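## Task

Place the printed block inside the drawer that is open, then push that drawer fully closed. Every cabinet must stay roughly where it started. If the robot topples or finishes leaning, the task fails. The result must hold without the robot holding anything in place.

## Robot and tools

Robot: the LinearBot has an omnidirectional base and a column about 1.75 m tall. A carriage on the column moves up and down 1.0 m (lift_m) and carries two identical six-joint arms, left and right, each with a two-finger gripper. The arm bases sit about 0.57 m + lift_m above the floor, and carriage parts hang roughly 0.15 m lower. A hand reaches 0.78 m from its shoulder but only about 0.38 m below its arm base. A hand is about 0.16 m long and 0.1 m wide, or 0.14 m when open. The parked arm pose is joints 1-6 = 0, 0.05, 0.05, 1.45, 0, 0. Parked, the robot is about 0.95 m wide and 0.7 m long. The drive wheels are weak (2 N m), so they stop on contact more easily than usual. Loose objects may occasionally be nudged by outside forces.

Cameras: carriage_camera is fixed on the carriage, faces forward and tilts about 20 degrees down. left_wrist_camera and right_wrist_camera look out past the fingertips. The calibration block gives K, distortion and T_world_to_cam for each camera. Here world means the base frame. Actual values may be slightly off, and wrist camera poses depend on joint readings.

Frames: the base frame has its origin on the floor under the base centre, x forward, y left, z up. left_hand and right_hand are reported in this frame as the midpoint between the finger pads. quat_wxyz rotates base axes into hand axes. The hand's z runs along the fingers and its y is the opening direction. The odometry frame is the base frame at scene start. base_odometry counts wheel turns, so slip appears as travel. Heading is positive to the left, from -3.142 to 3.142.

Tool execute_actions: the argument actions is a list holding one action, or none. An empty list only returns state and images. An action has "base", "joints", or both, and they start together.
- base: exactly one key, and each is an offset relative to the base's last reported position. translate_m is metres forward, forward positive, range -2 to 2. strafe_m is metres sideways, left positive, range -2 to 2. rotate_rad is radians turning in place, counter-clockwise positive, range -6.3 to 6.3.
- joints: one flat dictionary keyed by joint name, with absolute targets. There is one set of keys per arm (left_..., right_...) plus the shared lift_m. lift_m is metres, 0 to 1. joint1_rad is -2.617 to 3.054, turns the arm about vertical, 0 is forward and positive is left. joint2_rad is 0 to 3.141 for the shoulder: 0 puts the upper arm back and level, 1.57 upright, 3.14 forward and level. joint3_rad is 0 to 3.141 for the elbow, 0 folded and 3.14 straight. joint4_rad is -1.57 to 1.57 for wrist pitch; 0 is in line, and positive raises the fingertips. joint5_rad is -1.57 to 1.57 for wrist yaw; positive swings the fingertips right. joint6_rad is -2.094 to 2.094 for hand roll, clockwise seen from the forearm. gripper_m is 0 to 0.093 and sets the pad gap in metres.
- cameras: optional list drawn from carriage_camera, left_wrist_camera, right_wrist_camera, all. If null or omitted, all are returned; [] returns none.
A joint or base left out of an action may keep pushing toward its previous target. Unknown keys or out-of-range values get the whole call refused, and nothing moves. No action runs longer than 15 s.

Tool wait: takes seconds, from 0 to 10. Nothing new is commanded. It returns state and images like an empty action.
Tool zoom_image: takes camera and region [x0, y0, x1, y1] in image pixels, with the origin at the top left. The region can be up to 504x504. It only works on cameras that were in the latest full-image result.
Tool finished_scene: takes scene (1 or 2). It ends the scene after the last command is held, cannot be undone, and reports success. Replying without any tool call ends everything.

Results: base_status and joint_status describe how the last accepted action ended.
- done: the target was reached. For the base, this only means the wheels turned the commanded amount.
- off_target: the joint or base stopped short and may still be pushing. A gripper holding something usually shows this.
- contact_stop / time_out: the old target is dropped and the joint or base holds where it is.
- joint command not followed, with a cause line, or not_followed per joint: a self-collision check held back that arm's targets. The robot may keep retrying them. To free it, first move only that arm clear, then the other arm in a later action.
- limit_stop_at_motor_heat: a heat stop happened. Resend the target.
- on_its_own lists what this call did not command; "held at" is a held target, not a position.
- motor_effort is a percentage of maximum, with the peak in brackets. It is noisy and biased. Lift effort falling while lowering means a hand rests on something. drive_wheels staying high at rest means the base is still pressing on something.
- ARM HIT means an arm struck the robot hard. MOTOR HOT warns at 75 °C. OVER-TEMPERATURE FAULT means a stop at 90 °C, or at 100 °C the arm goes limp and falls.

Cautions: arms have no contact stop, so a blocked arm keeps pressing and snaps to its target once released. The base may coast up to about 0.3 m after an arm hits something. After a drive is stopped by an obstacle, back off about 0.2 m, or reverse the turn, and repeat if still pressed. Avoid letting the column strike an overhanging edge, and never reverse into one, because that can tip the robot. The robot can tip with the carriage high, the arms extended, a load, pulling, or a sudden stop; no reading reports lean, so check the pictures. Never let the arms collide with or press on each other. Outstretched arms heat quickly, so keep arms tucked when idle. Hand readings drift at long reach, and a level hand sags 10-17 cm under 1 kg. Grip force is about 45-60 N per pad. Avoid drops, slips, slamming the drawer, hard hits and shoving cabinets.

Each tool is called as name([rows], argument=value, ...), one row to a line, values as JSON.

## Session

execute_actions(actions=[])

Scene clock: 0.00 s.
base_odometry: x=+0.000 y=+0.000 heading=+0.000 (m, m, rad; odometry frame)
base_status: not commanded
joint_positions: lift_m=+0.299 left_joint1_rad=+0.009 left_joint2_rad=+0.047 left_joint3_rad=+0.033 left_joint4_rad=+1.450 left_joint5_rad=+0.029 left_joint6_rad=+0.001 left_gripper_m=+0.094 right_joint1_rad=+0.011 right_joint2_rad=+0.032 right_joint3_rad=+0.032 right_joint4_rad=+1.420 right_joint5_rad=+0.007 right_joint6_rad=-0.038 right_gripper_m=+0.094
joint_status: not commanded
motor_effort: lift_m=+34 drive_wheels=+7 (%)
left_hand: x=+0.3172 y=+0.3314 z=+1.3084 quat_wxyz=(+0.998, +0.014, +0.068, +0.004) (m; base frame)
right_hand: x=+0.3199 y=-0.3368 z=+1.3075 quat_wxyz=(+0.997, +0.001, +0.075, -0.014) (m; base frame)
pictures: carriage_camera, left_wrist_camera, right_wrist_camera
Images, in order (width x height): carriage_camera 504x504, left_wrist_camera 504x504, right_wrist_camera 504x504.

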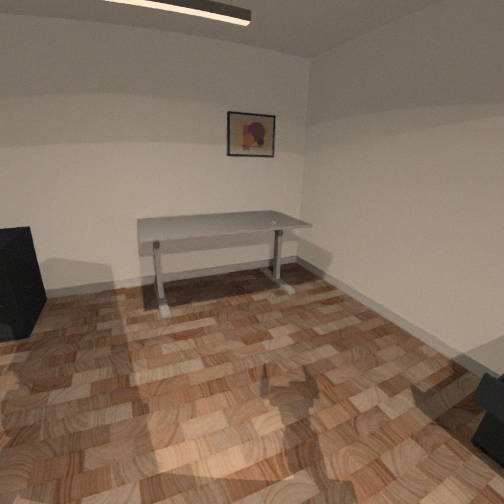

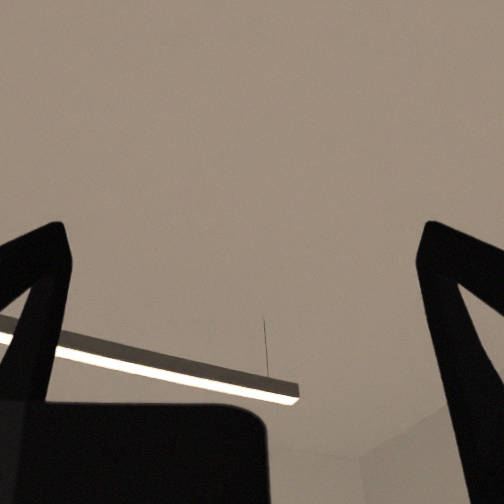

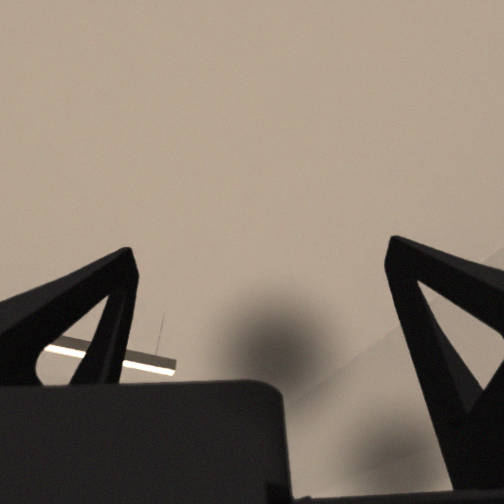

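zoom_image(camera="carriage_camera", region=[120, 190, 330, 330])

execute_actions([
  {"base":{"rotate_rad":-1.0}},
], cameras=["carriage_camera"])

Region (120, 190, 330, 330) of carriage_camera's 504x504 image, scaled by 2.400, with more detail than that image has.

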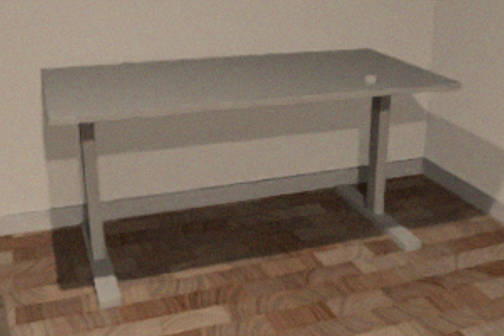

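Scene clock: 2.63 s.
base_odometry: x=+0.000 y=+0.000 heading=-0.998 (m, m, rad; odometry frame)
base_status: done
joint_positions: lift_m=+0.299 left_joint1_rad=+0.009 left_joint2_rad=+0.047 left_joint3_rad=+0.033 left_joint4_rad=+1.450 left_joint5_rad=+0.029 left_joint6_rad=+0.001 left_gripper_m=+0.094 right_joint1_rad=+0.011 right_joint2_rad=+0.032 right_joint3_rad=+0.032 right_joint4_rad=+1.420 right_joint5_rad=+0.007 right_joint6_rad=-0.038 right_gripper_m=+0.094
joint_status: not commanded
motor_effort: lift_m=+34(34) drive_wheels=+18(46) (%)
left_hand: x=+0.3172 y=+0.3314 z=+1.3084 quat_wxyz=(+0.998, +0.014, +0.068, +0.004) (m; base frame)
right_hand: x=+0.3200 y=-0.3368 z=+1.3075 quat_wxyz=(+0.997, +0.001, +0.075, -0.014) (m; base frame)
pictures: carriage_camera
Images, in order (width x height): carriage_camera 504x504.

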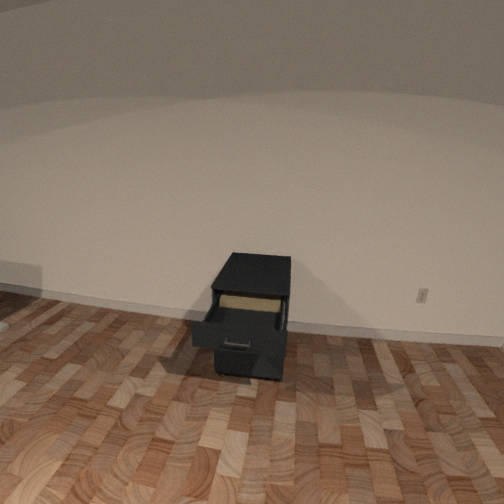

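zoom_image(camera="carriage_camera", region=[160, 230, 330, 400])

execute_actions([
  {"base":{"rotate_rad":0.97}},
], cameras=[])

execute_actions([
  {"base":{"translate_m":1.7}},
], cameras=[])

execute_actions([
  {"base":{"rotate_rad":0.48}},
], cameras=["carriage_camera"])

Region (160, 230, 330, 400) of carriage_camera's 504x504 image, scaled by 2.965, with more detail than that image has.

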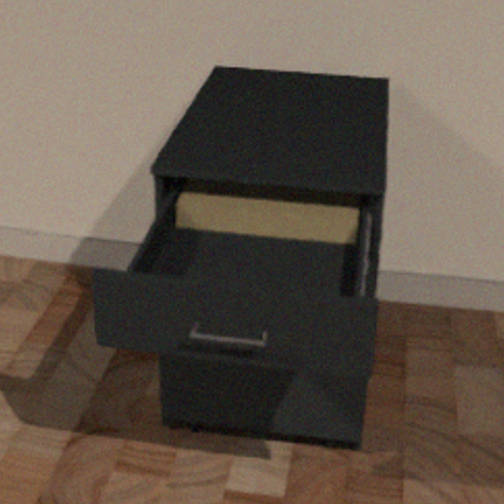

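Scene clock: 5.53 s.
base_odometry: x=+0.000 y=+0.000 heading=-0.030 (m, m, rad; odometry frame)
base_status: done
joint_positions: lift_m=+0.299 left_joint1_rad=+0.009 left_joint2_rad=+0.047 left_joint3_rad=+0.033 left_joint4_rad=+1.450 left_joint5_rad=+0.028 left_joint6_rad=+0.001 left_gripper_m=+0.094 right_joint1_rad=+0.011 right_joint2_rad=+0.032 right_joint3_rad=+0.032 right_joint4_rad=+1.420 right_joint5_rad=+0.007 right_joint6_rad=-0.038 right_gripper_m=+0.094
joint_status: not commanded
motor_effort: lift_m=+34(34) drive_wheels=+20(41) (%)
left_hand: x=+0.3173 y=+0.3315 z=+1.3084 quat_wxyz=(+0.998, +0.014, +0.068, +0.004) (m; base frame)
right_hand: x=+0.3199 y=-0.3368 z=+1.3075 quat_wxyz=(+0.997, +0.001, +0.075, -0.014) (m; base frame)
pictures: none
No camera images: the call's "cameras" was empty. Leave "cameras" out to get every camera's image.

Scene clock: 11.37 s.
base_odometry: x=+1.700 y=-0.048 heading=-0.029 (m, m, rad; odometry frame)
base_status: done
joint_positions: lift_m=+0.299 left_joint1_rad=+0.009 left_joint2_rad=+0.047 left_joint3_rad=+0.033 left_joint4_rad=+1.450 left_joint5_rad=+0.028 left_joint6_rad=+0.001 left_gripper_m=+0.094 right_joint1_rad=+0.011 right_joint2_rad=+0.032 right_joint3_rad=+0.032 right_joint4_rad=+1.422 right_joint5_rad=+0.007 right_joint6_rad=-0.038 right_gripper_m=+0.094
joint_status: not commanded
motor_effort: lift_m=+34(34) drive_wheels=-10(48) (%)
left_hand: x=+0.3173 y=+0.3315 z=+1.3084 quat_wxyz=(+0.998, +0.014, +0.068, +0.004) (m; base frame)
right_hand: x=+0.3194 y=-0.3368 z=+1.3076 quat_wxyz=(+0.997, +0.002, +0.074, -0.014) (m; base frame)
pictures: none
No camera images: the call's "cameras" was empty. Leave "cameras" out to get every camera's image.

Scene clock: 13.30 s.
base_odometry: x=+1.700 y=-0.048 heading=+0.450 (m, m, rad; odometry frame)
base_status: done
joint_positions: lift_m=+0.299 left_joint1_rad=+0.009 left_joint2_rad=+0.047 left_joint3_rad=+0.033 left_joint4_rad=+1.448 left_joint5_rad=+0.028 left_joint6_rad=+0.001 left_gripper_m=+0.094 right_joint1_rad=+0.011 right_joint2_rad=+0.032 right_joint3_rad=+0.032 right_joint4_rad=+1.422 right_joint5_rad=+0.007 right_joint6_rad=-0.038 right_gripper_m=+0.094
joint_status: not commanded
motor_effort: lift_m=+34(34) drive_wheels=+17(30) (%)
left_hand: x=+0.3176 y=+0.3315 z=+1.3084 quat_wxyz=(+0.998, +0.014, +0.068, +0.004) (m; base frame)
right_hand: x=+0.3194 y=-0.3368 z=+1.3076 quat_wxyz=(+0.997, +0.002, +0.074, -0.014) (m; base frame)
pictures: carriage_camera
Images, in order (width x height): carriage_camera 504x504.

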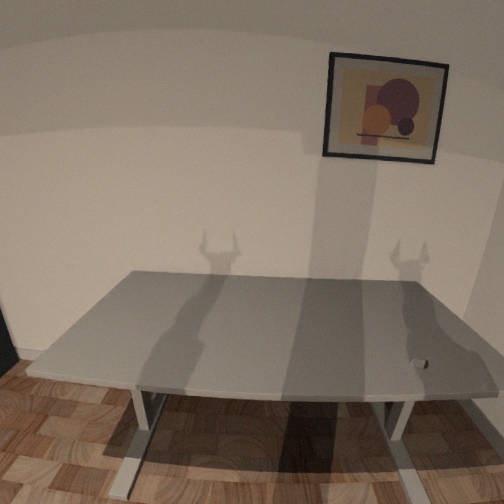

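execute_actions([
  {"base":{"strafe_m":-0.185},"joints":{"lift_m":0.42,"right_joint2_rad":1.8,"right_joint3_rad":1.5,"right_joint4_rad":-1.27}},
], cameras=["carriage_camera","right_wrist_camera"])

Scene clock: 15.70 s.
base_odometry: x=+1.780 y=-0.214 heading=+0.451 (m, m, rad; odometry frame)
base_status: done
joint_positions: lift_m=+0.420 left_joint1_rad=+0.009 left_joint2_rad=+0.047 left_joint3_rad=+0.033 left_joint4_rad=+1.448 left_joint5_rad=+0.028 left_joint6_rad=+0.001 left_gripper_m=+0.094 right_joint1_rad=+0.011 right_joint2_rad=+1.806 right_joint3_rad=+1.467 right_joint4_rad=-1.267 right_joint5_rad=+0.007 right_joint6_rad=-0.038 right_gripper_m=+0.094
joint_status: all done
motor_effort: lift_m=+34(44) drive_wheels=-8(37) (%)
left_hand: x=+0.3176 y=+0.3315 z=+1.4297 quat_wxyz=(+0.998, +0.014, +0.068, +0.004) (m; base frame)
right_hand: x=+0.6057 y=-0.3338 z=+1.1033 quat_wxyz=(-0.018, -0.025, +1.000, -0.003) (m; base frame)
pictures: carriage_camera, right_wrist_camera
camera_calibration (this result's frames):
carriage_camera: T_world_to_cam=[[0.0311933, -0.9991, 0.0287572, -0.0455054], [-0.339094, -0.0376431, -0.939999, 1.39633], [0.940235, 0.0195703, -0.339963, 0.313558], [0, 0, 0, 1]] pos_world=[0.180089, 0.000961478, 1.42046]
right_wrist_camera: T_world_to_cam=[[0.00629944, -0.999889, 0.0135099, -0.342183], [-0.784763, 0.0034301, 0.619787, -0.203425], [-0.619764, -0.0145064, -0.784654, 1.35298], [0, 0, 0, 1]] pos_world=[0.681041, -0.321821, 1.19232]
Images, in order (width x height): carriage_camera 504x504, right_wrist_camera 504x504.

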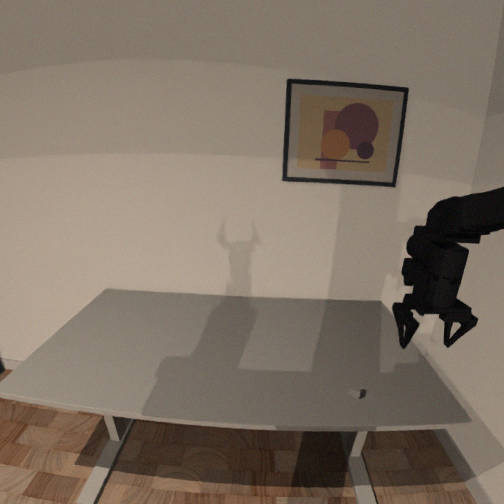

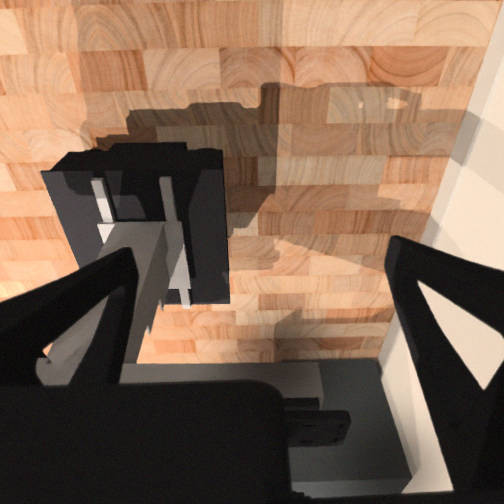

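execute_actions([
  {"base":{"translate_m":0.21},"joints":{"lift_m":0.13}},
], cameras=["carriage_camera","right_wrist_camera"])

Scene clock: 18.03 s.
base_odometry: x=+1.970 y=-0.123 heading=+0.450 (m, m, rad; odometry frame)
base_status: done
joint_positions: lift_m=+0.130 left_joint1_rad=+0.009 left_joint2_rad=+0.047 left_joint3_rad=+0.033 left_joint4_rad=+1.450 left_joint5_rad=+0.028 left_joint6_rad=+0.001 left_gripper_m=+0.094 right_joint1_rad=+0.011 right_joint2_rad=+1.804 right_joint3_rad=+1.480 right_joint4_rad=-1.268 right_joint5_rad=+0.006 right_joint6_rad=-0.038 right_gripper_m=+0.094
joint_status: all done
motor_effort: lift_m=+32(33) drive_wheels=-9(34) (%)
left_hand: x=+0.3172 y=+0.3315 z=+1.1399 quat_wxyz=(+0.998, +0.014, +0.068, +0.004) (m; base frame)
right_hand: x=+0.6088 y=-0.3334 z=+0.8173 quat_wxyz=(-0.011, -0.025, +1.000, -0.003) (m; base frame)
pictures: carriage_camera, right_wrist_camera
camera_calibration (this result's frames):
carriage_camera: T_world_to_cam=[[0.0311933, -0.9991, 0.0287572, -0.0371712], [-0.339094, -0.0376431, -0.939999, 1.12391], [0.940235, 0.0195703, -0.339963, 0.215033], [0, 0, 0, 1]] pos_world=[0.180089, 0.000961478, 1.13065]
right_wrist_camera: T_world_to_cam=[[0.006874, -0.999891, 0.0130692, -0.337981], [-0.792967, 0.00251194, 0.60926, -0.0103853], [-0.609226, -0.0145515, -0.792863, 1.13075], [0, 0, 0, 1]] pos_world=[0.68297, -0.321464, 0.907274]
Images, in order (width x height): carriage_camera 504x504, right_wrist_camera 504x504.

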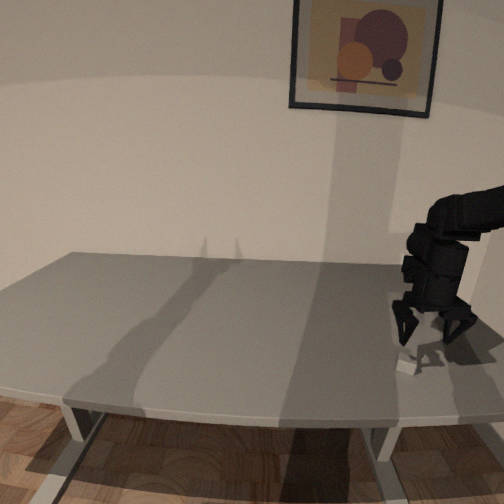

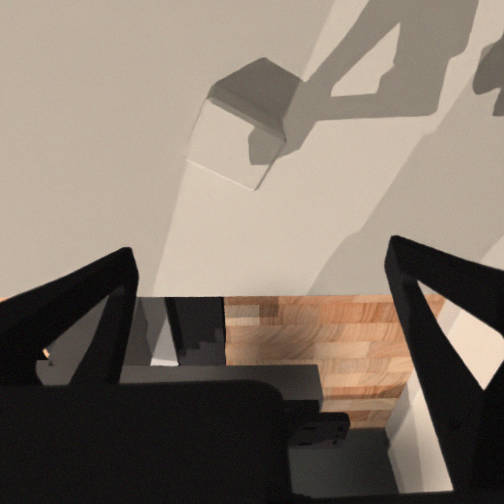

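execute_actions([
  {"base":{"translate_m":0.015},"joints":{"lift_m":0.08,"right_joint1_rad":0.06,"right_joint6_rad":0.5}},
], cameras=["carriage_camera","right_wrist_camera"])

Scene clock: 19.30 s.
base_odometry: x=+1.983 y=-0.117 heading=+0.449 (m, m, rad; odometry frame)
base_status: done
joint_positions: lift_m=+0.080 left_joint1_rad=+0.009 left_joint2_rad=+0.047 left_joint3_rad=+0.033 left_joint4_rad=+1.449 left_joint5_rad=+0.028 left_joint6_rad=+0.001 left_gripper_m=+0.094 right_joint1_rad=+0.059 right_joint2_rad=+1.807 right_joint3_rad=+1.480 right_joint4_rad=-1.269 right_joint5_rad=+0.006 right_joint6_rad=+0.490 right_gripper_m=+0.094
joint_status: all done
motor_effort: lift_m=+32(32) drive_wheels=+7(41) (%)
left_hand: x=+0.3175 y=+0.3315 z=+1.0899 quat_wxyz=(+0.998, +0.014, +0.068, +0.004) (m; base frame)
right_hand: x=+0.6082 y=-0.3180 z=+0.7662 quat_wxyz=(-0.012, +0.214, +0.977, -0.007) (m; base frame)
pictures: carriage_camera, right_wrist_camera
camera_calibration (this result's frames):
carriage_camera: T_world_to_cam=[[0.0311933, -0.9991, 0.0287572, -0.035733], [-0.339094, -0.0376431, -0.939999, 1.0769], [0.940235, 0.0195703, -0.339963, 0.198031], [0, 0, 0, 1]] pos_world=[0.180089, 0.000961478, 1.08064]
right_wrist_camera: T_world_to_cam=[[-0.456364, -0.889436, 0.0251981, -0.0142824], [-0.700089, 0.376402, 0.606793, 0.0844761], [-0.549188, 0.259277, -0.794461, 1.14188], [0, 0, 0, 1]] pos_world=[0.679732, -0.340565, 0.856282]
Images, in order (width x height): carriage_camera 504x504, right_wrist_camera 504x504.

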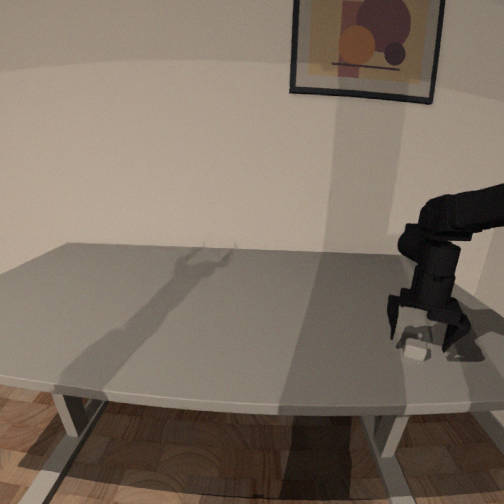

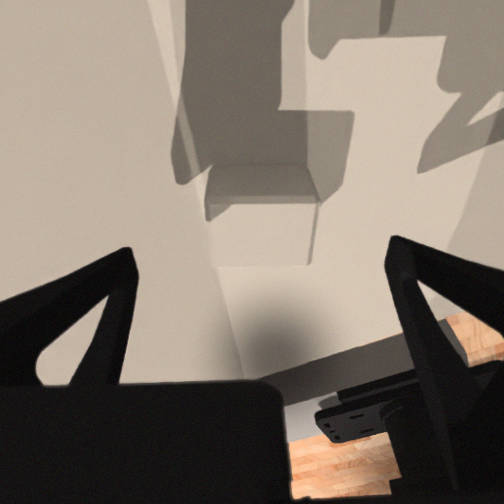

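execute_actions([
  {"joints":{"lift_m":0.047}},
], cameras=["carriage_camera","right_wrist_camera"])

Scene clock: 20.03 s.
base_odometry: x=+1.983 y=-0.117 heading=+0.449 (m, m, rad; odometry frame)
base_status: not commanded
joint_positions: lift_m=+0.047 left_joint1_rad=+0.009 left_joint2_rad=+0.047 left_joint3_rad=+0.033 left_joint4_rad=+1.449 left_joint5_rad=+0.028 left_joint6_rad=+0.001 left_gripper_m=+0.094 right_joint1_rad=+0.059 right_joint2_rad=+1.803 right_joint3_rad=+1.483 right_joint4_rad=-1.270 right_joint5_rad=+0.004 right_joint6_rad=+0.492 right_gripper_m=+0.094
joint_status: all done
motor_effort: lift_m=+32(33) drive_wheels=-5(8) (%)
left_hand: x=+0.3175 y=+0.3315 z=+1.0569 quat_wxyz=(+0.998, +0.014, +0.068, +0.004) (m; base frame)
right_hand: x=+0.6089 y=-0.3175 z=+0.7356 quat_wxyz=(-0.009, +0.215, +0.977, -0.004) (m; base frame)
pictures: carriage_camera, right_wrist_camera
camera_calibration (this result's frames):
carriage_camera: T_world_to_cam=[[0.0311933, -0.9991, 0.0287572, -0.0347852], [-0.339094, -0.0376431, -0.939999, 1.04592], [0.940235, 0.0195703, -0.339963, 0.186826], [0, 0, 0, 1]] pos_world=[0.180089, 0.000961478, 1.04768]
right_wrist_camera: T_world_to_cam=[[-0.457917, -0.888775, 0.0197619, -0.00766811], [-0.703567, 0.375903, 0.603067, 0.108052], [-0.54342, 0.262251, -0.797445, 1.11745], [0, 0, 0, 1]] pos_world=[0.679753, -0.340484, 0.826091]
Images, in order (width x height): carriage_camera 504x504, right_wrist_camera 504x504.

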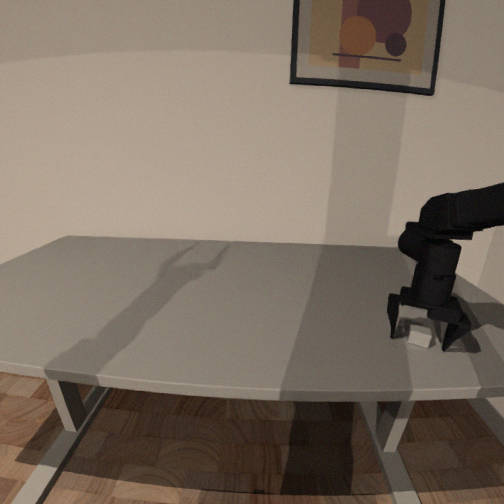

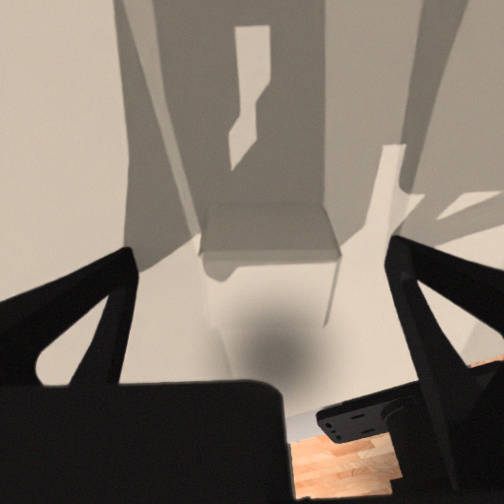

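Tips are at the table. Grasp.

execute_actions([
  {"joints":{"right_gripper_m":0.02}},
], cameras=[])

execute_actions([
  {"joints":{"lift_m":0.12,"right_joint6_rad":0.0,"right_joint1_rad":0.0}},
], cameras=["right_wrist_camera"])

Scene clock: 20.77 s.
base_odometry: x=+1.983 y=-0.117 heading=+0.449 (m, m, rad; odometry frame)
base_status: not commanded
joint_positions: lift_m=+0.047 left_joint1_rad=+0.009 left_joint2_rad=+0.047 left_joint3_rad=+0.033 left_joint4_rad=+1.449 left_joint5_rad=+0.028 left_joint6_rad=+0.001 left_gripper_m=+0.094 right_joint1_rad=+0.059 right_joint2_rad=+1.803 right_joint3_rad=+1.483 right_joint4_rad=-1.270 right_joint5_rad=+0.004 right_joint6_rad=+0.492 right_gripper_m=+0.039
joint_status: right_gripper_m off_target (ended at +0.039, target +0.020)
motor_effort: lift_m=+31(31) drive_wheels=-5(6) (%)
left_hand: x=+0.3175 y=+0.3315 z=+1.0569 quat_wxyz=(+0.998, +0.014, +0.068, +0.004) (m; base frame)
right_hand: x=+0.6089 y=-0.3175 z=+0.7356 quat_wxyz=(-0.009, +0.215, +0.977, -0.004) (m; base frame)
pictures: none
No camera images: the call's "cameras" was empty. Leave "cameras" out to get every camera's image.

Scene clock: 21.87 s.
base_odometry: x=+1.983 y=-0.117 heading=+0.449 (m, m, rad; odometry frame)
base_status: not commanded
joint_positions: lift_m=+0.120 left_joint1_rad=+0.009 left_joint2_rad=+0.047 left_joint3_rad=+0.033 left_joint4_rad=+1.449 left_joint5_rad=+0.028 left_joint6_rad=+0.001 left_gripper_m=+0.094 right_joint1_rad=+0.000 right_joint2_rad=+1.805 right_joint3_rad=+1.483 right_joint4_rad=-1.271 right_joint5_rad=+0.004 right_joint6_rad=+0.010 right_gripper_m=+0.039
joint_status: all done
motor_effort: lift_m=+36(43) drive_wheels=-5(6) (%)
left_hand: x=+0.3175 y=+0.3315 z=+1.1296 quat_wxyz=(+0.998, +0.014, +0.068, +0.004) (m; base frame)
right_hand: x=+0.6093 y=-0.3366 z=+0.8077 quat_wxyz=(-0.011, +0.005, +1.000, -0.002) (m; base frame)
pictures: right_wrist_camera
camera_calibration (this result's frames):
right_wrist_camera: T_world_to_cam=[[-0.0522763, -0.998563, 0.0117912, -0.303562], [-0.792064, 0.048651, 0.608497, 0.0114147], [-0.608196, 0.0224705, -0.793469, 1.13572], [0, 0, 0, 1]] pos_world=[0.683909, -0.329201, 0.897788]
Images, in order (width x height): right_wrist_camera 504x504.

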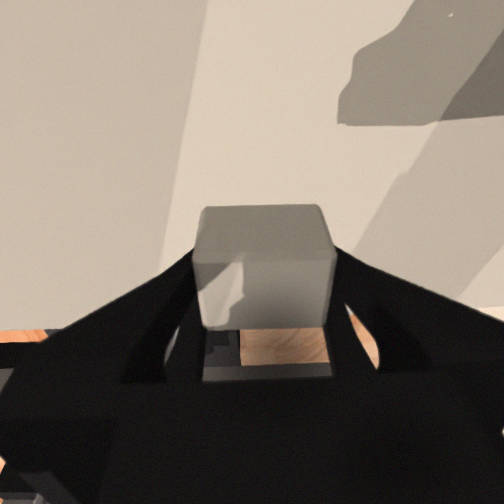

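execute_actions([
  {"base":{"strafe_m":0.45}},
], cameras=[])

execute_actions([
  {"base":{"translate_m":-1.18}},
], cameras=[])

execute_actions([
  {"base":{"rotate_rad":-1.58}},
], cameras=["carriage_camera","right_wrist_camera"])

Scene clock: 25.23 s.
base_odometry: x=+1.788 y=+0.289 heading=+0.449 (m, m, rad; odometry frame)
base_status: done
joint_positions: lift_m=+0.120 left_joint1_rad=+0.009 left_joint2_rad=+0.047 left_joint3_rad=+0.033 left_joint4_rad=+1.449 left_joint5_rad=+0.028 left_joint6_rad=+0.001 left_gripper_m=+0.094 right_joint1_rad=+0.000 right_joint2_rad=+1.805 right_joint3_rad=+1.483 right_joint4_rad=-1.271 right_joint5_rad=+0.004 right_joint6_rad=+0.010 right_gripper_m=+0.039
joint_status: not commanded
motor_effort: lift_m=+36(36) drive_wheels=-4(37) (%)
left_hand: x=+0.3175 y=+0.3315 z=+1.1296 quat_wxyz=(+0.998, +0.014, +0.068, +0.004) (m; base frame)
right_hand: x=+0.6093 y=-0.3367 z=+0.8077 quat_wxyz=(-0.011, +0.005, +1.000, -0.002) (m; base frame)
pictures: none
No camera images: the call's "cameras" was empty. Leave "cameras" out to get every camera's image.

Scene clock: 30.00 s.
base_odometry: x=+0.725 y=-0.224 heading=+0.449 (m, m, rad; odometry frame)
base_status: done
joint_positions: lift_m=+0.120 left_joint1_rad=+0.009 left_joint2_rad=+0.047 left_joint3_rad=+0.033 left_joint4_rad=+1.449 left_joint5_rad=+0.028 left_joint6_rad=+0.001 left_gripper_m=+0.094 right_joint1_rad=+0.000 right_joint2_rad=+1.805 right_joint3_rad=+1.483 right_joint4_rad=-1.271 right_joint5_rad=+0.004 right_joint6_rad=+0.010 right_gripper_m=+0.039
joint_status: not commanded
motor_effort: lift_m=+36(36) drive_wheels=-4(38) (%)
left_hand: x=+0.3175 y=+0.3315 z=+1.1296 quat_wxyz=(+0.998, +0.014, +0.068, +0.004) (m; base frame)
right_hand: x=+0.6093 y=-0.3367 z=+0.8077 quat_wxyz=(-0.011, +0.005, +1.000, -0.002) (m; base frame)
pictures: none
No camera images: the call's "cameras" was empty. Leave "cameras" out to get every camera's image.

Scene clock: 33.10 s.
base_odometry: x=+0.726 y=-0.224 heading=-1.129 (m, m, rad; odometry frame)
base_status: done
joint_positions: lift_m=+0.120 left_joint1_rad=+0.009 left_joint2_rad=+0.047 left_joint3_rad=+0.033 left_joint4_rad=+1.449 left_joint5_rad=+0.028 left_joint6_rad=+0.001 left_gripper_m=+0.094 right_joint1_rad=+0.000 right_joint2_rad=+1.805 right_joint3_rad=+1.483 right_joint4_rad=-1.267 right_joint5_rad=+0.004 right_joint6_rad=+0.010 right_gripper_m=+0.039
joint_status: not commanded
motor_effort: lift_m=+36(36) drive_wheels=+17(47) (%)
left_hand: x=+0.3175 y=+0.3315 z=+1.1296 quat_wxyz=(+0.998, +0.014, +0.068, +0.004) (m; base frame)
right_hand: x=+0.6103 y=-0.3367 z=+0.8077 quat_wxyz=(-0.008, +0.005, +1.000, -0.002) (m; base frame)
pictures: carriage_camera, right_wrist_camera
camera_calibration (this result's frames):
carriage_camera: T_world_to_cam=[[0.0311933, -0.9991, 0.0287572, -0.0368754], [-0.339094, -0.0376431, -0.939999, 1.11424], [0.940235, 0.0195703, -0.339963, 0.211536], [0, 0, 0, 1]] pos_world=[0.180089, 0.000961478, 1.12036]
right_wrist_camera: T_world_to_cam=[[-0.0523188, -0.998559, 0.0119511, -0.303674], [-0.794611, 0.0488757, 0.605149, 0.0165808], [-0.604861, 0.0221642, -0.796023, 1.13625], [0, 0, 0, 1]] pos_world=[0.684562, -0.329231, 0.898078]
Images, in order (width x height): carriage_camera 504x504, right_wrist_camera 504x504.

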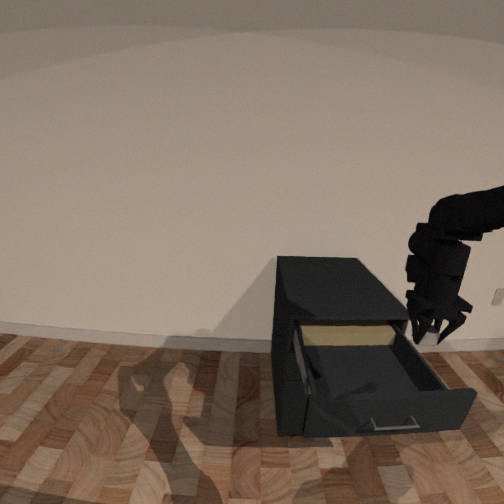

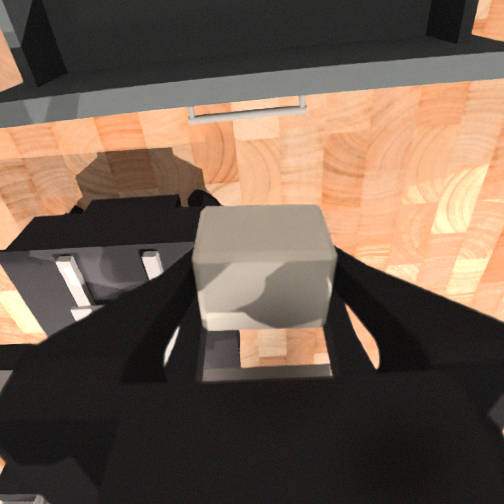

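execute_actions([
  {"base":{"translate_m":0.1},"joints":{"lift_m":0.2,"right_joint2_rad":2.25,"right_joint3_rad":1.42,"right_joint4_rad":-0.74}},
], cameras=["carriage_camera","right_wrist_camera"])

Scene clock: 35.07 s.
base_odometry: x=+0.768 y=-0.314 heading=-1.131 (m, m, rad; odometry frame)
base_status: done
joint_positions: lift_m=+0.200 left_joint1_rad=+0.009 left_joint2_rad=+0.047 left_joint3_rad=+0.033 left_joint4_rad=+1.450 left_joint5_rad=+0.028 left_joint6_rad=+0.001 left_gripper_m=+0.094 right_joint1_rad=+0.000 right_joint2_rad=+2.262 right_joint3_rad=+1.440 right_joint4_rad=-0.745 right_joint5_rad=+0.004 right_joint6_rad=+0.010 right_gripper_m=+0.039
joint_status: all done
motor_effort: lift_m=+36(43) drive_wheels=-12(36) (%)
left_hand: x=+0.3172 y=+0.3315 z=+1.2096 quat_wxyz=(+0.998, +0.014, +0.068, +0.004) (m; base frame)
right_hand: x=+0.6819 y=-0.3367 z=+0.7160 quat_wxyz=(+0.002, +0.005, +1.000, -0.002) (m; base frame)
pictures: carriage_camera, right_wrist_camera
camera_calibration (this result's frames):
carriage_camera: T_world_to_cam=[[0.0311933, -0.9991, 0.0287572, -0.0391753], [-0.339094, -0.0376431, -0.939999, 1.18942], [0.940235, 0.0195703, -0.339963, 0.238725], [0, 0, 0, 1]] pos_world=[0.180089, 0.000961478, 1.20034]
right_wrist_camera: T_world_to_cam=[[-0.052558, -0.998559, 0.0108433, -0.297851], [-0.807132, 0.0488712, 0.588345, 0.149515], [-0.588028, 0.0221703, -0.808537, 1.10405], [0, 0, 0, 1]] pos_world=[0.754233, -0.329206, 0.807925]
Images, in order (width x height): carriage_camera 504x504, right_wrist_camera 504x504.

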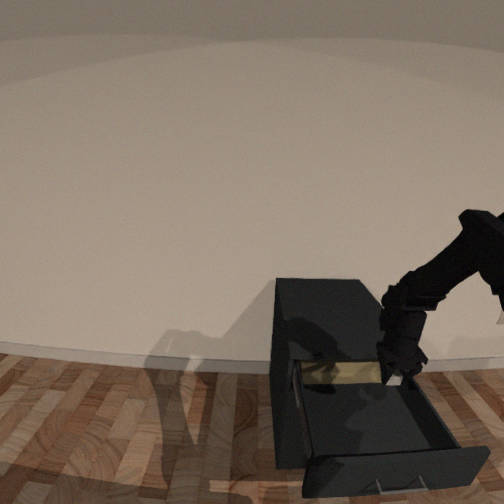

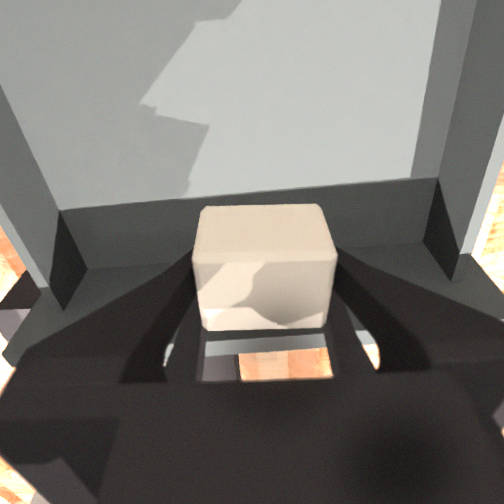

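execute_actions([
  {"joints":{"lift_m":0.06}},
], cameras=["carriage_camera","right_wrist_camera"])

Scene clock: 36.30 s.
base_odometry: x=+0.768 y=-0.314 heading=-1.131 (m, m, rad; odometry frame)
base_status: not commanded
joint_positions: lift_m=+0.060 left_joint1_rad=+0.009 left_joint2_rad=+0.047 left_joint3_rad=+0.033 left_joint4_rad=+1.450 left_joint5_rad=+0.028 left_joint6_rad=+0.001 left_gripper_m=+0.094 right_joint1_rad=+0.000 right_joint2_rad=+2.259 right_joint3_rad=+1.440 right_joint4_rad=-0.743 right_joint5_rad=+0.004 right_joint6_rad=+0.010 right_gripper_m=+0.039
joint_status: all done
motor_effort: lift_m=+32(31) drive_wheels=-12(12) (%)
left_hand: x=+0.3172 y=+0.3315 z=+1.0699 quat_wxyz=(+0.998, +0.014, +0.068, +0.004) (m; base frame)
right_hand: x=+0.6830 y=-0.3367 z=+0.5776 quat_wxyz=(+0.005, +0.005, +1.000, -0.002) (m; base frame)
pictures: carriage_camera, right_wrist_camera
camera_calibration (this result's frames):
carriage_camera: T_world_to_cam=[[0.0311933, -0.9991, 0.0287572, -0.0351583], [-0.339094, -0.0376431, -0.939999, 1.05811], [0.940235, 0.0195703, -0.339963, 0.191237], [0, 0, 0, 1]] pos_world=[0.180089, 0.000961478, 1.06065]
right_wrist_camera: T_world_to_cam=[[-0.0526151, -0.998559, 0.0105605, -0.296091], [-0.810262, 0.0488701, 0.584027, 0.236439], [-0.583701, 0.0221718, -0.811666, 0.991657], [0, 0, 0, 1]] pos_world=[0.75483, -0.329206, 0.669934]
Images, in order (width x height): carriage_camera 504x504, right_wrist_camera 504x504.

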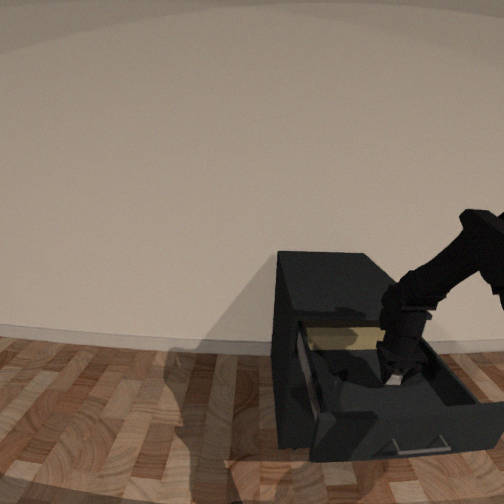

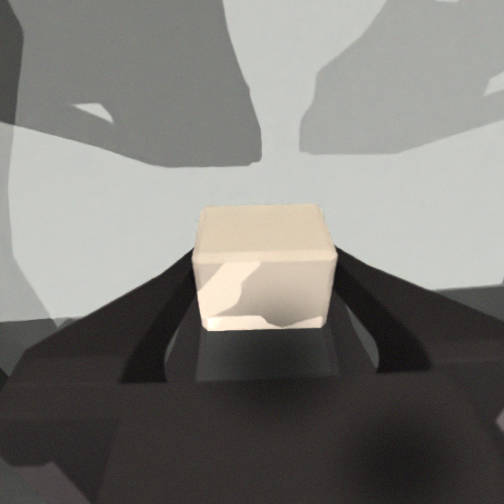

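execute_actions([
  {"joints":{"lift_m":0.022}},
], cameras=["right_wrist_camera"])

Scene clock: 37.03 s.
base_odometry: x=+0.768 y=-0.314 heading=-1.131 (m, m, rad; odometry frame)
base_status: not commanded
joint_positions: lift_m=+0.022 left_joint1_rad=+0.009 left_joint2_rad=+0.047 left_joint3_rad=+0.033 left_joint4_rad=+1.450 left_joint5_rad=+0.028 left_joint6_rad=+0.001 left_gripper_m=+0.094 right_joint1_rad=+0.000 right_joint2_rad=+2.261 right_joint3_rad=+1.440 right_joint4_rad=-0.742 right_joint5_rad=+0.004 right_joint6_rad=+0.009 right_gripper_m=+0.039
joint_status: all done
motor_effort: lift_m=+32(33) drive_wheels=-11(12) (%)
left_hand: x=+0.3172 y=+0.3315 z=+1.0320 quat_wxyz=(+0.998, +0.014, +0.068, +0.004) (m; base frame)
right_hand: x=+0.6826 y=-0.3367 z=+0.5386 quat_wxyz=(+0.004, +0.005, +1.000, -0.002) (m; base frame)
pictures: right_wrist_camera
camera_calibration (this result's frames):
right_wrist_camera: T_world_to_cam=[[-0.0522099, -0.998579, 0.0106845, -0.29605], [-0.808941, 0.0485636, 0.585881, 0.256905], [-0.585567, 0.0219456, -0.810327, 0.960243], [0, 0, 0, 1]] pos_world=[0.754651, -0.329178, 0.630758]
Images, in order (width x height): right_wrist_camera 504x504.

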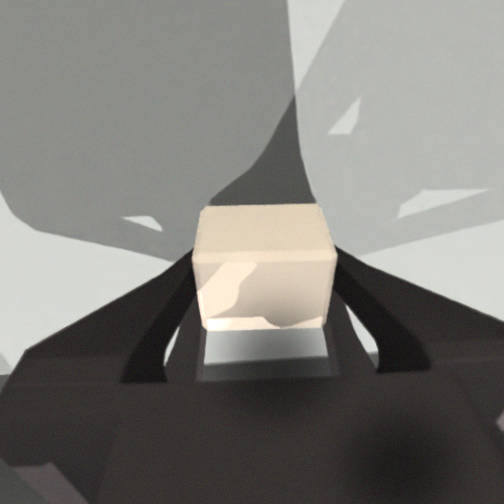

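execute_actions([
  {"joints":{"right_gripper_m":0.07}},
], cameras=[])

execute_actions([
  {"joints":{"lift_m":0.17}},
], cameras=[])

execute_actions([
  {"base":{"translate_m":-0.35},"joints":{"right_gripper_m":0.0,"right_joint2_rad":2.2,"right_joint3_rad":0.86,"right_joint4_rad":0.94}},
], cameras=[])

execute_actions([
  {"joints":{"lift_m":0.0}},
], cameras=["carriage_camera","right_wrist_camera"])

Scene clock: 37.83 s.
base_odometry: x=+0.768 y=-0.314 heading=-1.131 (m, m, rad; odometry frame)
base_status: not commanded
joint_positions: lift_m=+0.022 left_joint1_rad=+0.009 left_joint2_rad=+0.047 left_joint3_rad=+0.033 left_joint4_rad=+1.450 left_joint5_rad=+0.028 left_joint6_rad=+0.001 left_gripper_m=+0.094 right_joint1_rad=+0.000 right_joint2_rad=+2.261 right_joint3_rad=+1.440 right_joint4_rad=-0.742 right_joint5_rad=+0.004 right_joint6_rad=+0.009 right_gripper_m=+0.070
joint_status: all done
motor_effort: lift_m=+32(32) drive_wheels=-10(11) (%)
left_hand: x=+0.3172 y=+0.3315 z=+1.0320 quat_wxyz=(+0.998, +0.014, +0.068, +0.004) (m; base frame)
right_hand: x=+0.6826 y=-0.3366 z=+0.5386 quat_wxyz=(+0.004, +0.005, +1.000, -0.002) (m; base frame)
pictures: none
No camera images: the call's "cameras" was empty. Leave "cameras" out to get every camera's image.

Scene clock: 38.97 s.
base_odometry: x=+0.768 y=-0.314 heading=-1.131 (m, m, rad; odometry frame)
base_status: not commanded
joint_positions: lift_m=+0.170 left_joint1_rad=+0.009 left_joint2_rad=+0.047 left_joint3_rad=+0.033 left_joint4_rad=+1.450 left_joint5_rad=+0.028 left_joint6_rad=+0.001 left_gripper_m=+0.094 right_joint1_rad=+0.000 right_joint2_rad=+2.255 right_joint3_rad=+1.435 right_joint4_rad=-0.742 right_joint5_rad=+0.004 right_joint6_rad=+0.009 right_gripper_m=+0.070
joint_status: all done
motor_effort: lift_m=+36(43) drive_wheels=-10(11) (%)
left_hand: x=+0.3172 y=+0.3315 z=+1.1797 quat_wxyz=(+0.998, +0.014, +0.068, +0.004) (m; base frame)
right_hand: x=+0.6821 y=-0.3366 z=+0.6877 quat_wxyz=(+0.005, +0.005, +1.000, -0.002) (m; base frame)
pictures: none
No camera images: the call's "cameras" was empty. Leave "cameras" out to get every camera's image.

Scene clock: 41.77 s.
base_odometry: x=+0.619 y=+0.003 heading=-1.132 (m, m, rad; odometry frame)
base_status: done
joint_positions: lift_m=+0.170 left_joint1_rad=+0.009 left_joint2_rad=+0.047 left_joint3_rad=+0.033 left_joint4_rad=+1.448 left_joint5_rad=+0.029 left_joint6_rad=+0.001 left_gripper_m=+0.094 right_joint1_rad=+0.000 right_joint2_rad=+2.204 right_joint3_rad=+0.875 right_joint4_rad=+0.927 right_joint5_rad=+0.004 right_joint6_rad=+0.009 right_gripper_m=+0.000
joint_status: all done
motor_effort: lift_m=+35(36) drive_wheels=-10(49) (%)
left_hand: x=+0.3176 y=+0.3314 z=+1.1796 quat_wxyz=(+0.998, +0.014, +0.068, +0.004) (m; base frame)
right_hand: x=+0.8012 y=-0.3368 z=+0.7602 quat_wxyz=(+0.552, +0.005, +0.834, +0.001) (m; base frame)
pictures: none
No camera images: the call's "cameras" was empty. Leave "cameras" out to get every camera's image.

Scene clock: 42.97 s.
base_odometry: x=+0.619 y=+0.003 heading=-1.132 (m, m, rad; odometry frame)
base_status: not commanded
joint_positions: lift_m=+0.000 left_joint1_rad=+0.009 left_joint2_rad=+0.047 left_joint3_rad=+0.033 left_joint4_rad=+1.448 left_joint5_rad=+0.029 left_joint6_rad=+0.001 left_gripper_m=+0.094 right_joint1_rad=+0.000 right_joint2_rad=+2.206 right_joint3_rad=+0.875 right_joint4_rad=+0.928 right_joint5_rad=+0.004 right_joint6_rad=+0.009 right_gripper_m=+0.000
joint_status: all done
motor_effort: lift_m=+32(32) drive_wheels=-9(10) (%)
left_hand: x=+0.3176 y=+0.3314 z=+1.0098 quat_wxyz=(+0.998, +0.014, +0.068, +0.004) (m; base frame)
right_hand: x=+0.8011 y=-0.3368 z=+0.5894 quat_wxyz=(+0.551, +0.005, +0.835, +0.001) (m; base frame)
pictures: carriage_camera, right_wrist_camera
camera_calibration (this result's frames):
carriage_camera: T_world_to_cam=[[0.0311933, -0.9991, 0.0287572, -0.0334313], [-0.339094, -0.0376431, -0.939999, 1.00166], [0.940235, 0.0195703, -0.339963, 0.17082], [0, 0, 0, 1]] pos_world=[0.180089, 0.000961478, 1.0006]
right_wrist_camera: T_world_to_cam=[[-0.0304564, -0.998564, -0.0440814, -0.27564], [-0.860154, 0.0486476, -0.507709, 1.00858], [0.509124, 0.0224538, -0.8604, 0.223546], [0, 0, 0, 1]] pos_world=[0.745324, -0.329328, 0.692252]
Images, in order (width x height): carriage_camera 504x504, right_wrist_camera 504x504.

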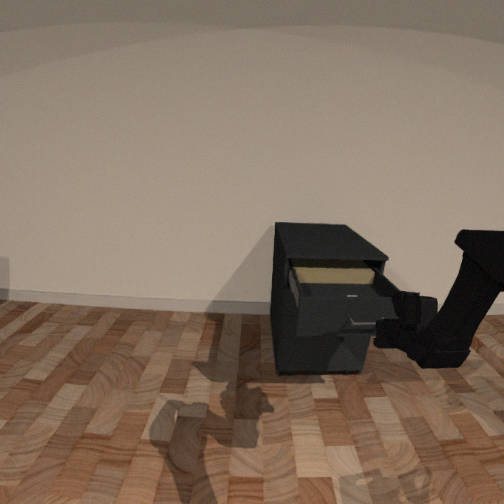

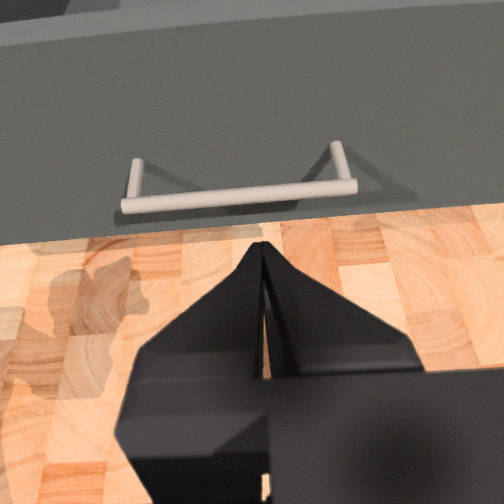

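execute_actions([
  {"base":{"translate_m":0.08},"joints":{"lift_m":0.012}},
], cameras=["right_wrist_camera"])

execute_actions([
  {"base":{"translate_m":0.25}},
], cameras=["carriage_camera","right_wrist_camera"])

Scene clock: 44.63 s.
base_odometry: x=+0.653 y=-0.070 heading=-1.131 (m, m, rad; odometry frame)
base_status: done
joint_positions: lift_m=+0.012 left_joint1_rad=+0.009 left_joint2_rad=+0.047 left_joint3_rad=+0.033 left_joint4_rad=+1.449 left_joint5_rad=+0.029 left_joint6_rad=+0.001 left_gripper_m=+0.094 right_joint1_rad=-0.001 right_joint2_rad=+2.204 right_joint3_rad=+0.871 right_joint4_rad=+0.929 right_joint5_rad=+0.004 right_joint6_rad=+0.009 right_gripper_m=+0.000
joint_status: all done
motor_effort: lift_m=+35(44) drive_wheels=-12(40) (%)
left_hand: x=+0.3175 y=+0.3314 z=+1.0217 quat_wxyz=(+0.998, +0.014, +0.068, +0.004) (m; base frame)
right_hand: x=+0.8005 y=-0.3371 z=+0.6018 quat_wxyz=(+0.551, +0.005, +0.834, +0.001) (m; base frame)
pictures: right_wrist_camera
camera_calibration (this result's frames):
right_wrist_camera: T_world_to_cam=[[-0.0308342, -0.998544, -0.044254, -0.275029], [-0.859747, 0.0490778, -0.508357, 1.01458], [0.509789, 0.0223724, -0.860008, 0.233687], [0, 0, 0, 1]] pos_world=[0.744669, -0.32965, 0.70457]
Images, in order (width x height): right_wrist_camera 504x504.

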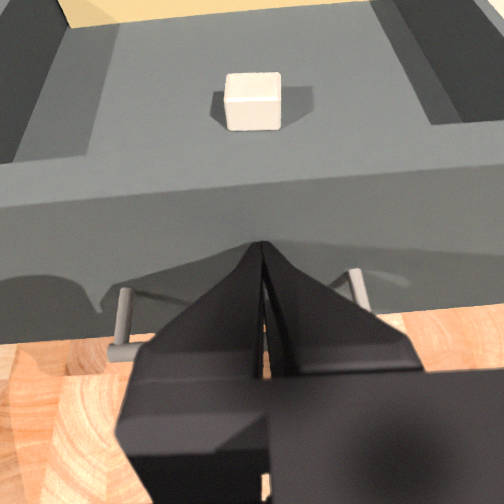

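Scene clock: 47.03 s.
base_odometry: x=+0.759 y=-0.296 heading=-1.133 (m, m, rad; odometry frame)
base_status: done
joint_positions: lift_m=+0.012 left_joint1_rad=+0.009 left_joint2_rad=+0.047 left_joint3_rad=+0.033 left_joint4_rad=+1.449 left_joint5_rad=+0.029 left_joint6_rad=+0.001 left_gripper_m=+0.094 right_joint1_rad=+0.000 right_joint2_rad=+2.204 right_joint3_rad=+0.868 right_joint4_rad=+0.919 right_joint5_rad=-0.004 right_joint6_rad=+0.009 right_gripper_m=+0.000
joint_status: not commanded
motor_effort: lift_m=+35(35) drive_wheels=-11(43) (%)
left_hand: x=+0.3175 y=+0.3314 z=+1.0217 quat_wxyz=(+0.998, +0.014, +0.068, +0.004) (m; base frame)
right_hand: x=+0.7982 y=-0.3356 z=+0.5981 quat_wxyz=(+0.545, +0.003, +0.838, +0.004) (m; base frame)
pictures: carriage_camera, right_wrist_camera
camera_calibration (this result's frames):
carriage_camera: T_world_to_cam=[[0.0311933, -0.9991, 0.0287572, -0.033771], [-0.339094, -0.0376431, -0.939999, 1.01277], [0.940235, 0.0195703, -0.339963, 0.174836], [0, 0, 0, 1]] pos_world=[0.180089, 0.000961478, 1.01241]
right_wrist_camera: T_world_to_cam=[[-0.0241092, -0.998608, -0.0469117, -0.277551], [-0.867178, 0.0442381, -0.496029, 1.00767], [0.497414, 0.0287219, -0.867038, 0.24789], [0, 0, 0, 1]] pos_world=[0.743836, -0.328862, 0.701744]
Images, in order (width x height): carriage_camera 504x504, right_wrist_camera 504x504.

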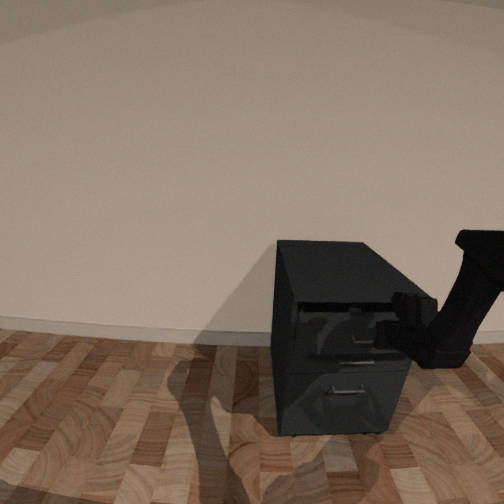

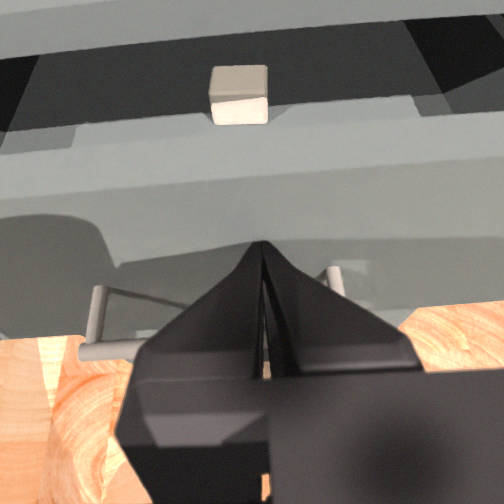

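execute_actions([
  {"base":{"translate_m":0.055}},
], cameras=["carriage_camera","right_wrist_camera"])

Scene clock: 48.53 s.
base_odometry: x=+0.782 y=-0.346 heading=-1.134 (m, m, rad; odometry frame)
base_status: done
joint_positions: lift_m=+0.012 left_joint1_rad=+0.009 left_joint2_rad=+0.047 left_joint3_rad=+0.033 left_joint4_rad=+1.449 left_joint5_rad=+0.029 left_joint6_rad=+0.001 left_gripper_m=+0.094 right_joint1_rad=+0.000 right_joint2_rad=+2.204 right_joint3_rad=+0.868 right_joint4_rad=+0.921 right_joint5_rad=-0.002 right_joint6_rad=+0.009 right_gripper_m=+0.000
joint_status: not commanded
motor_effort: lift_m=+35(35) drive_wheels=-8(46) (%)
left_hand: x=+0.3175 y=+0.3314 z=+1.0217 quat_wxyz=(+0.998, +0.014, +0.068, +0.004) (m; base frame)
right_hand: x=+0.7985 y=-0.3359 z=+0.5987 quat_wxyz=(+0.546, +0.004, +0.838, +0.003) (m; base frame)
pictures: carriage_camera, right_wrist_camera
camera_calibration (this result's frames):
carriage_camera: T_world_to_cam=[[0.0311933, -0.9991, 0.0287572, -0.033771], [-0.339094, -0.0376431, -0.939999, 1.01277], [0.940235, 0.0195703, -0.339963, 0.174836], [0, 0, 0, 1]] pos_world=[0.180089, 0.000961478, 1.01241]
right_wrist_camera: T_world_to_cam=[[-0.0257449, -0.9986, -0.0461982, -0.276967], [-0.865963, 0.0453665, -0.498047, 1.00876], [0.499446, 0.0271837, -0.865919, 0.245423], [0, 0, 0, 1]] pos_world=[0.743839, -0.329014, 0.702129]
Images, in order (width x height): carriage_camera 504x504, right_wrist_camera 504x504.

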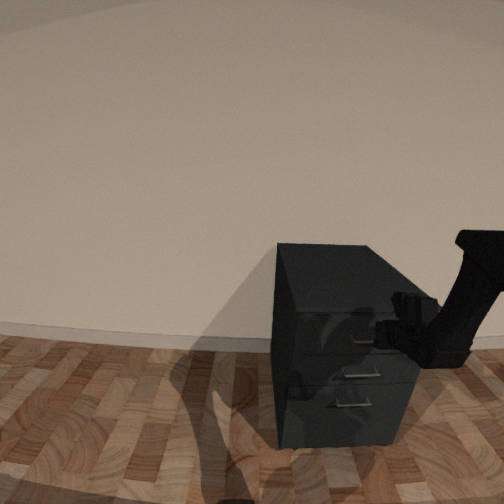

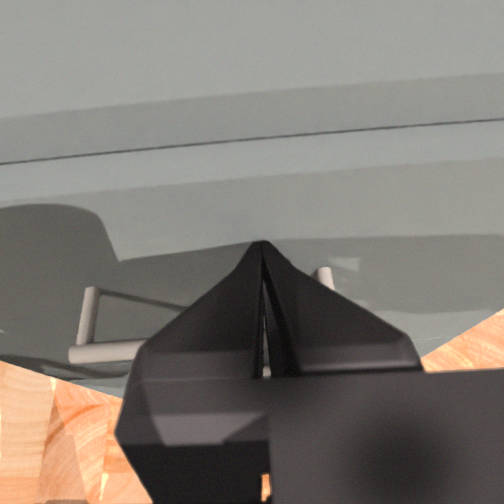

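execute_actions([
  {"base":{"translate_m":0.02}},
], cameras=["right_wrist_camera"])

Scene clock: 49.43 s.
base_odometry: x=+0.790 y=-0.364 heading=-1.135 (m, m, rad; odometry frame)
base_status: done
joint_positions: lift_m=+0.012 left_joint1_rad=+0.009 left_joint2_rad=+0.047 left_joint3_rad=+0.033 left_joint4_rad=+1.448 left_joint5_rad=+0.029 left_joint6_rad=+0.001 left_gripper_m=+0.094 right_joint1_rad=-0.001 right_joint2_rad=+2.202 right_joint3_rad=+0.850 right_joint4_rad=+0.920 right_joint5_rad=+0.003 right_joint6_rad=+0.009 right_gripper_m=+0.000
joint_status: not commanded
motor_effort: lift_m=+35(35) drive_wheels=+14(46) (%)
left_hand: x=+0.3177 y=+0.3314 z=+1.0216 quat_wxyz=(+0.998, +0.014, +0.069, +0.004) (m; base frame)
right_hand: x=+0.7928 y=-0.3370 z=+0.5932 quat_wxyz=(+0.539, +0.005, +0.842, +0.001) (m; base frame)
pictures: right_wrist_camera
camera_calibration (this result's frames):
right_wrist_camera: T_world_to_cam=[[-0.0314292, -0.998551, -0.0436715, -0.275388], [-0.87434, 0.0486379, -0.482871, 0.99986], [0.484296, 0.0230075, -0.874602, 0.259288], [0, 0, 0, 1]] pos_world=[0.73999, -0.329585, 0.697551]
Images, in order (width x height): right_wrist_camera 504x504.

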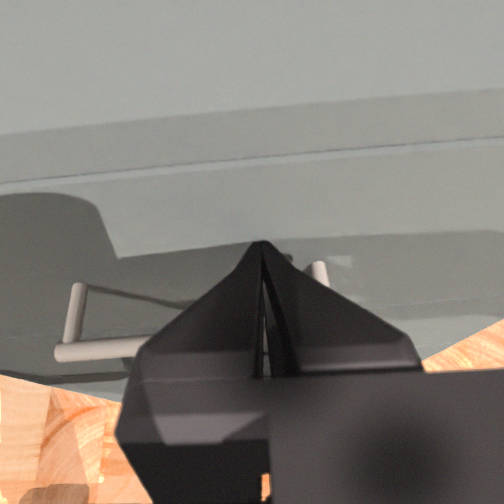

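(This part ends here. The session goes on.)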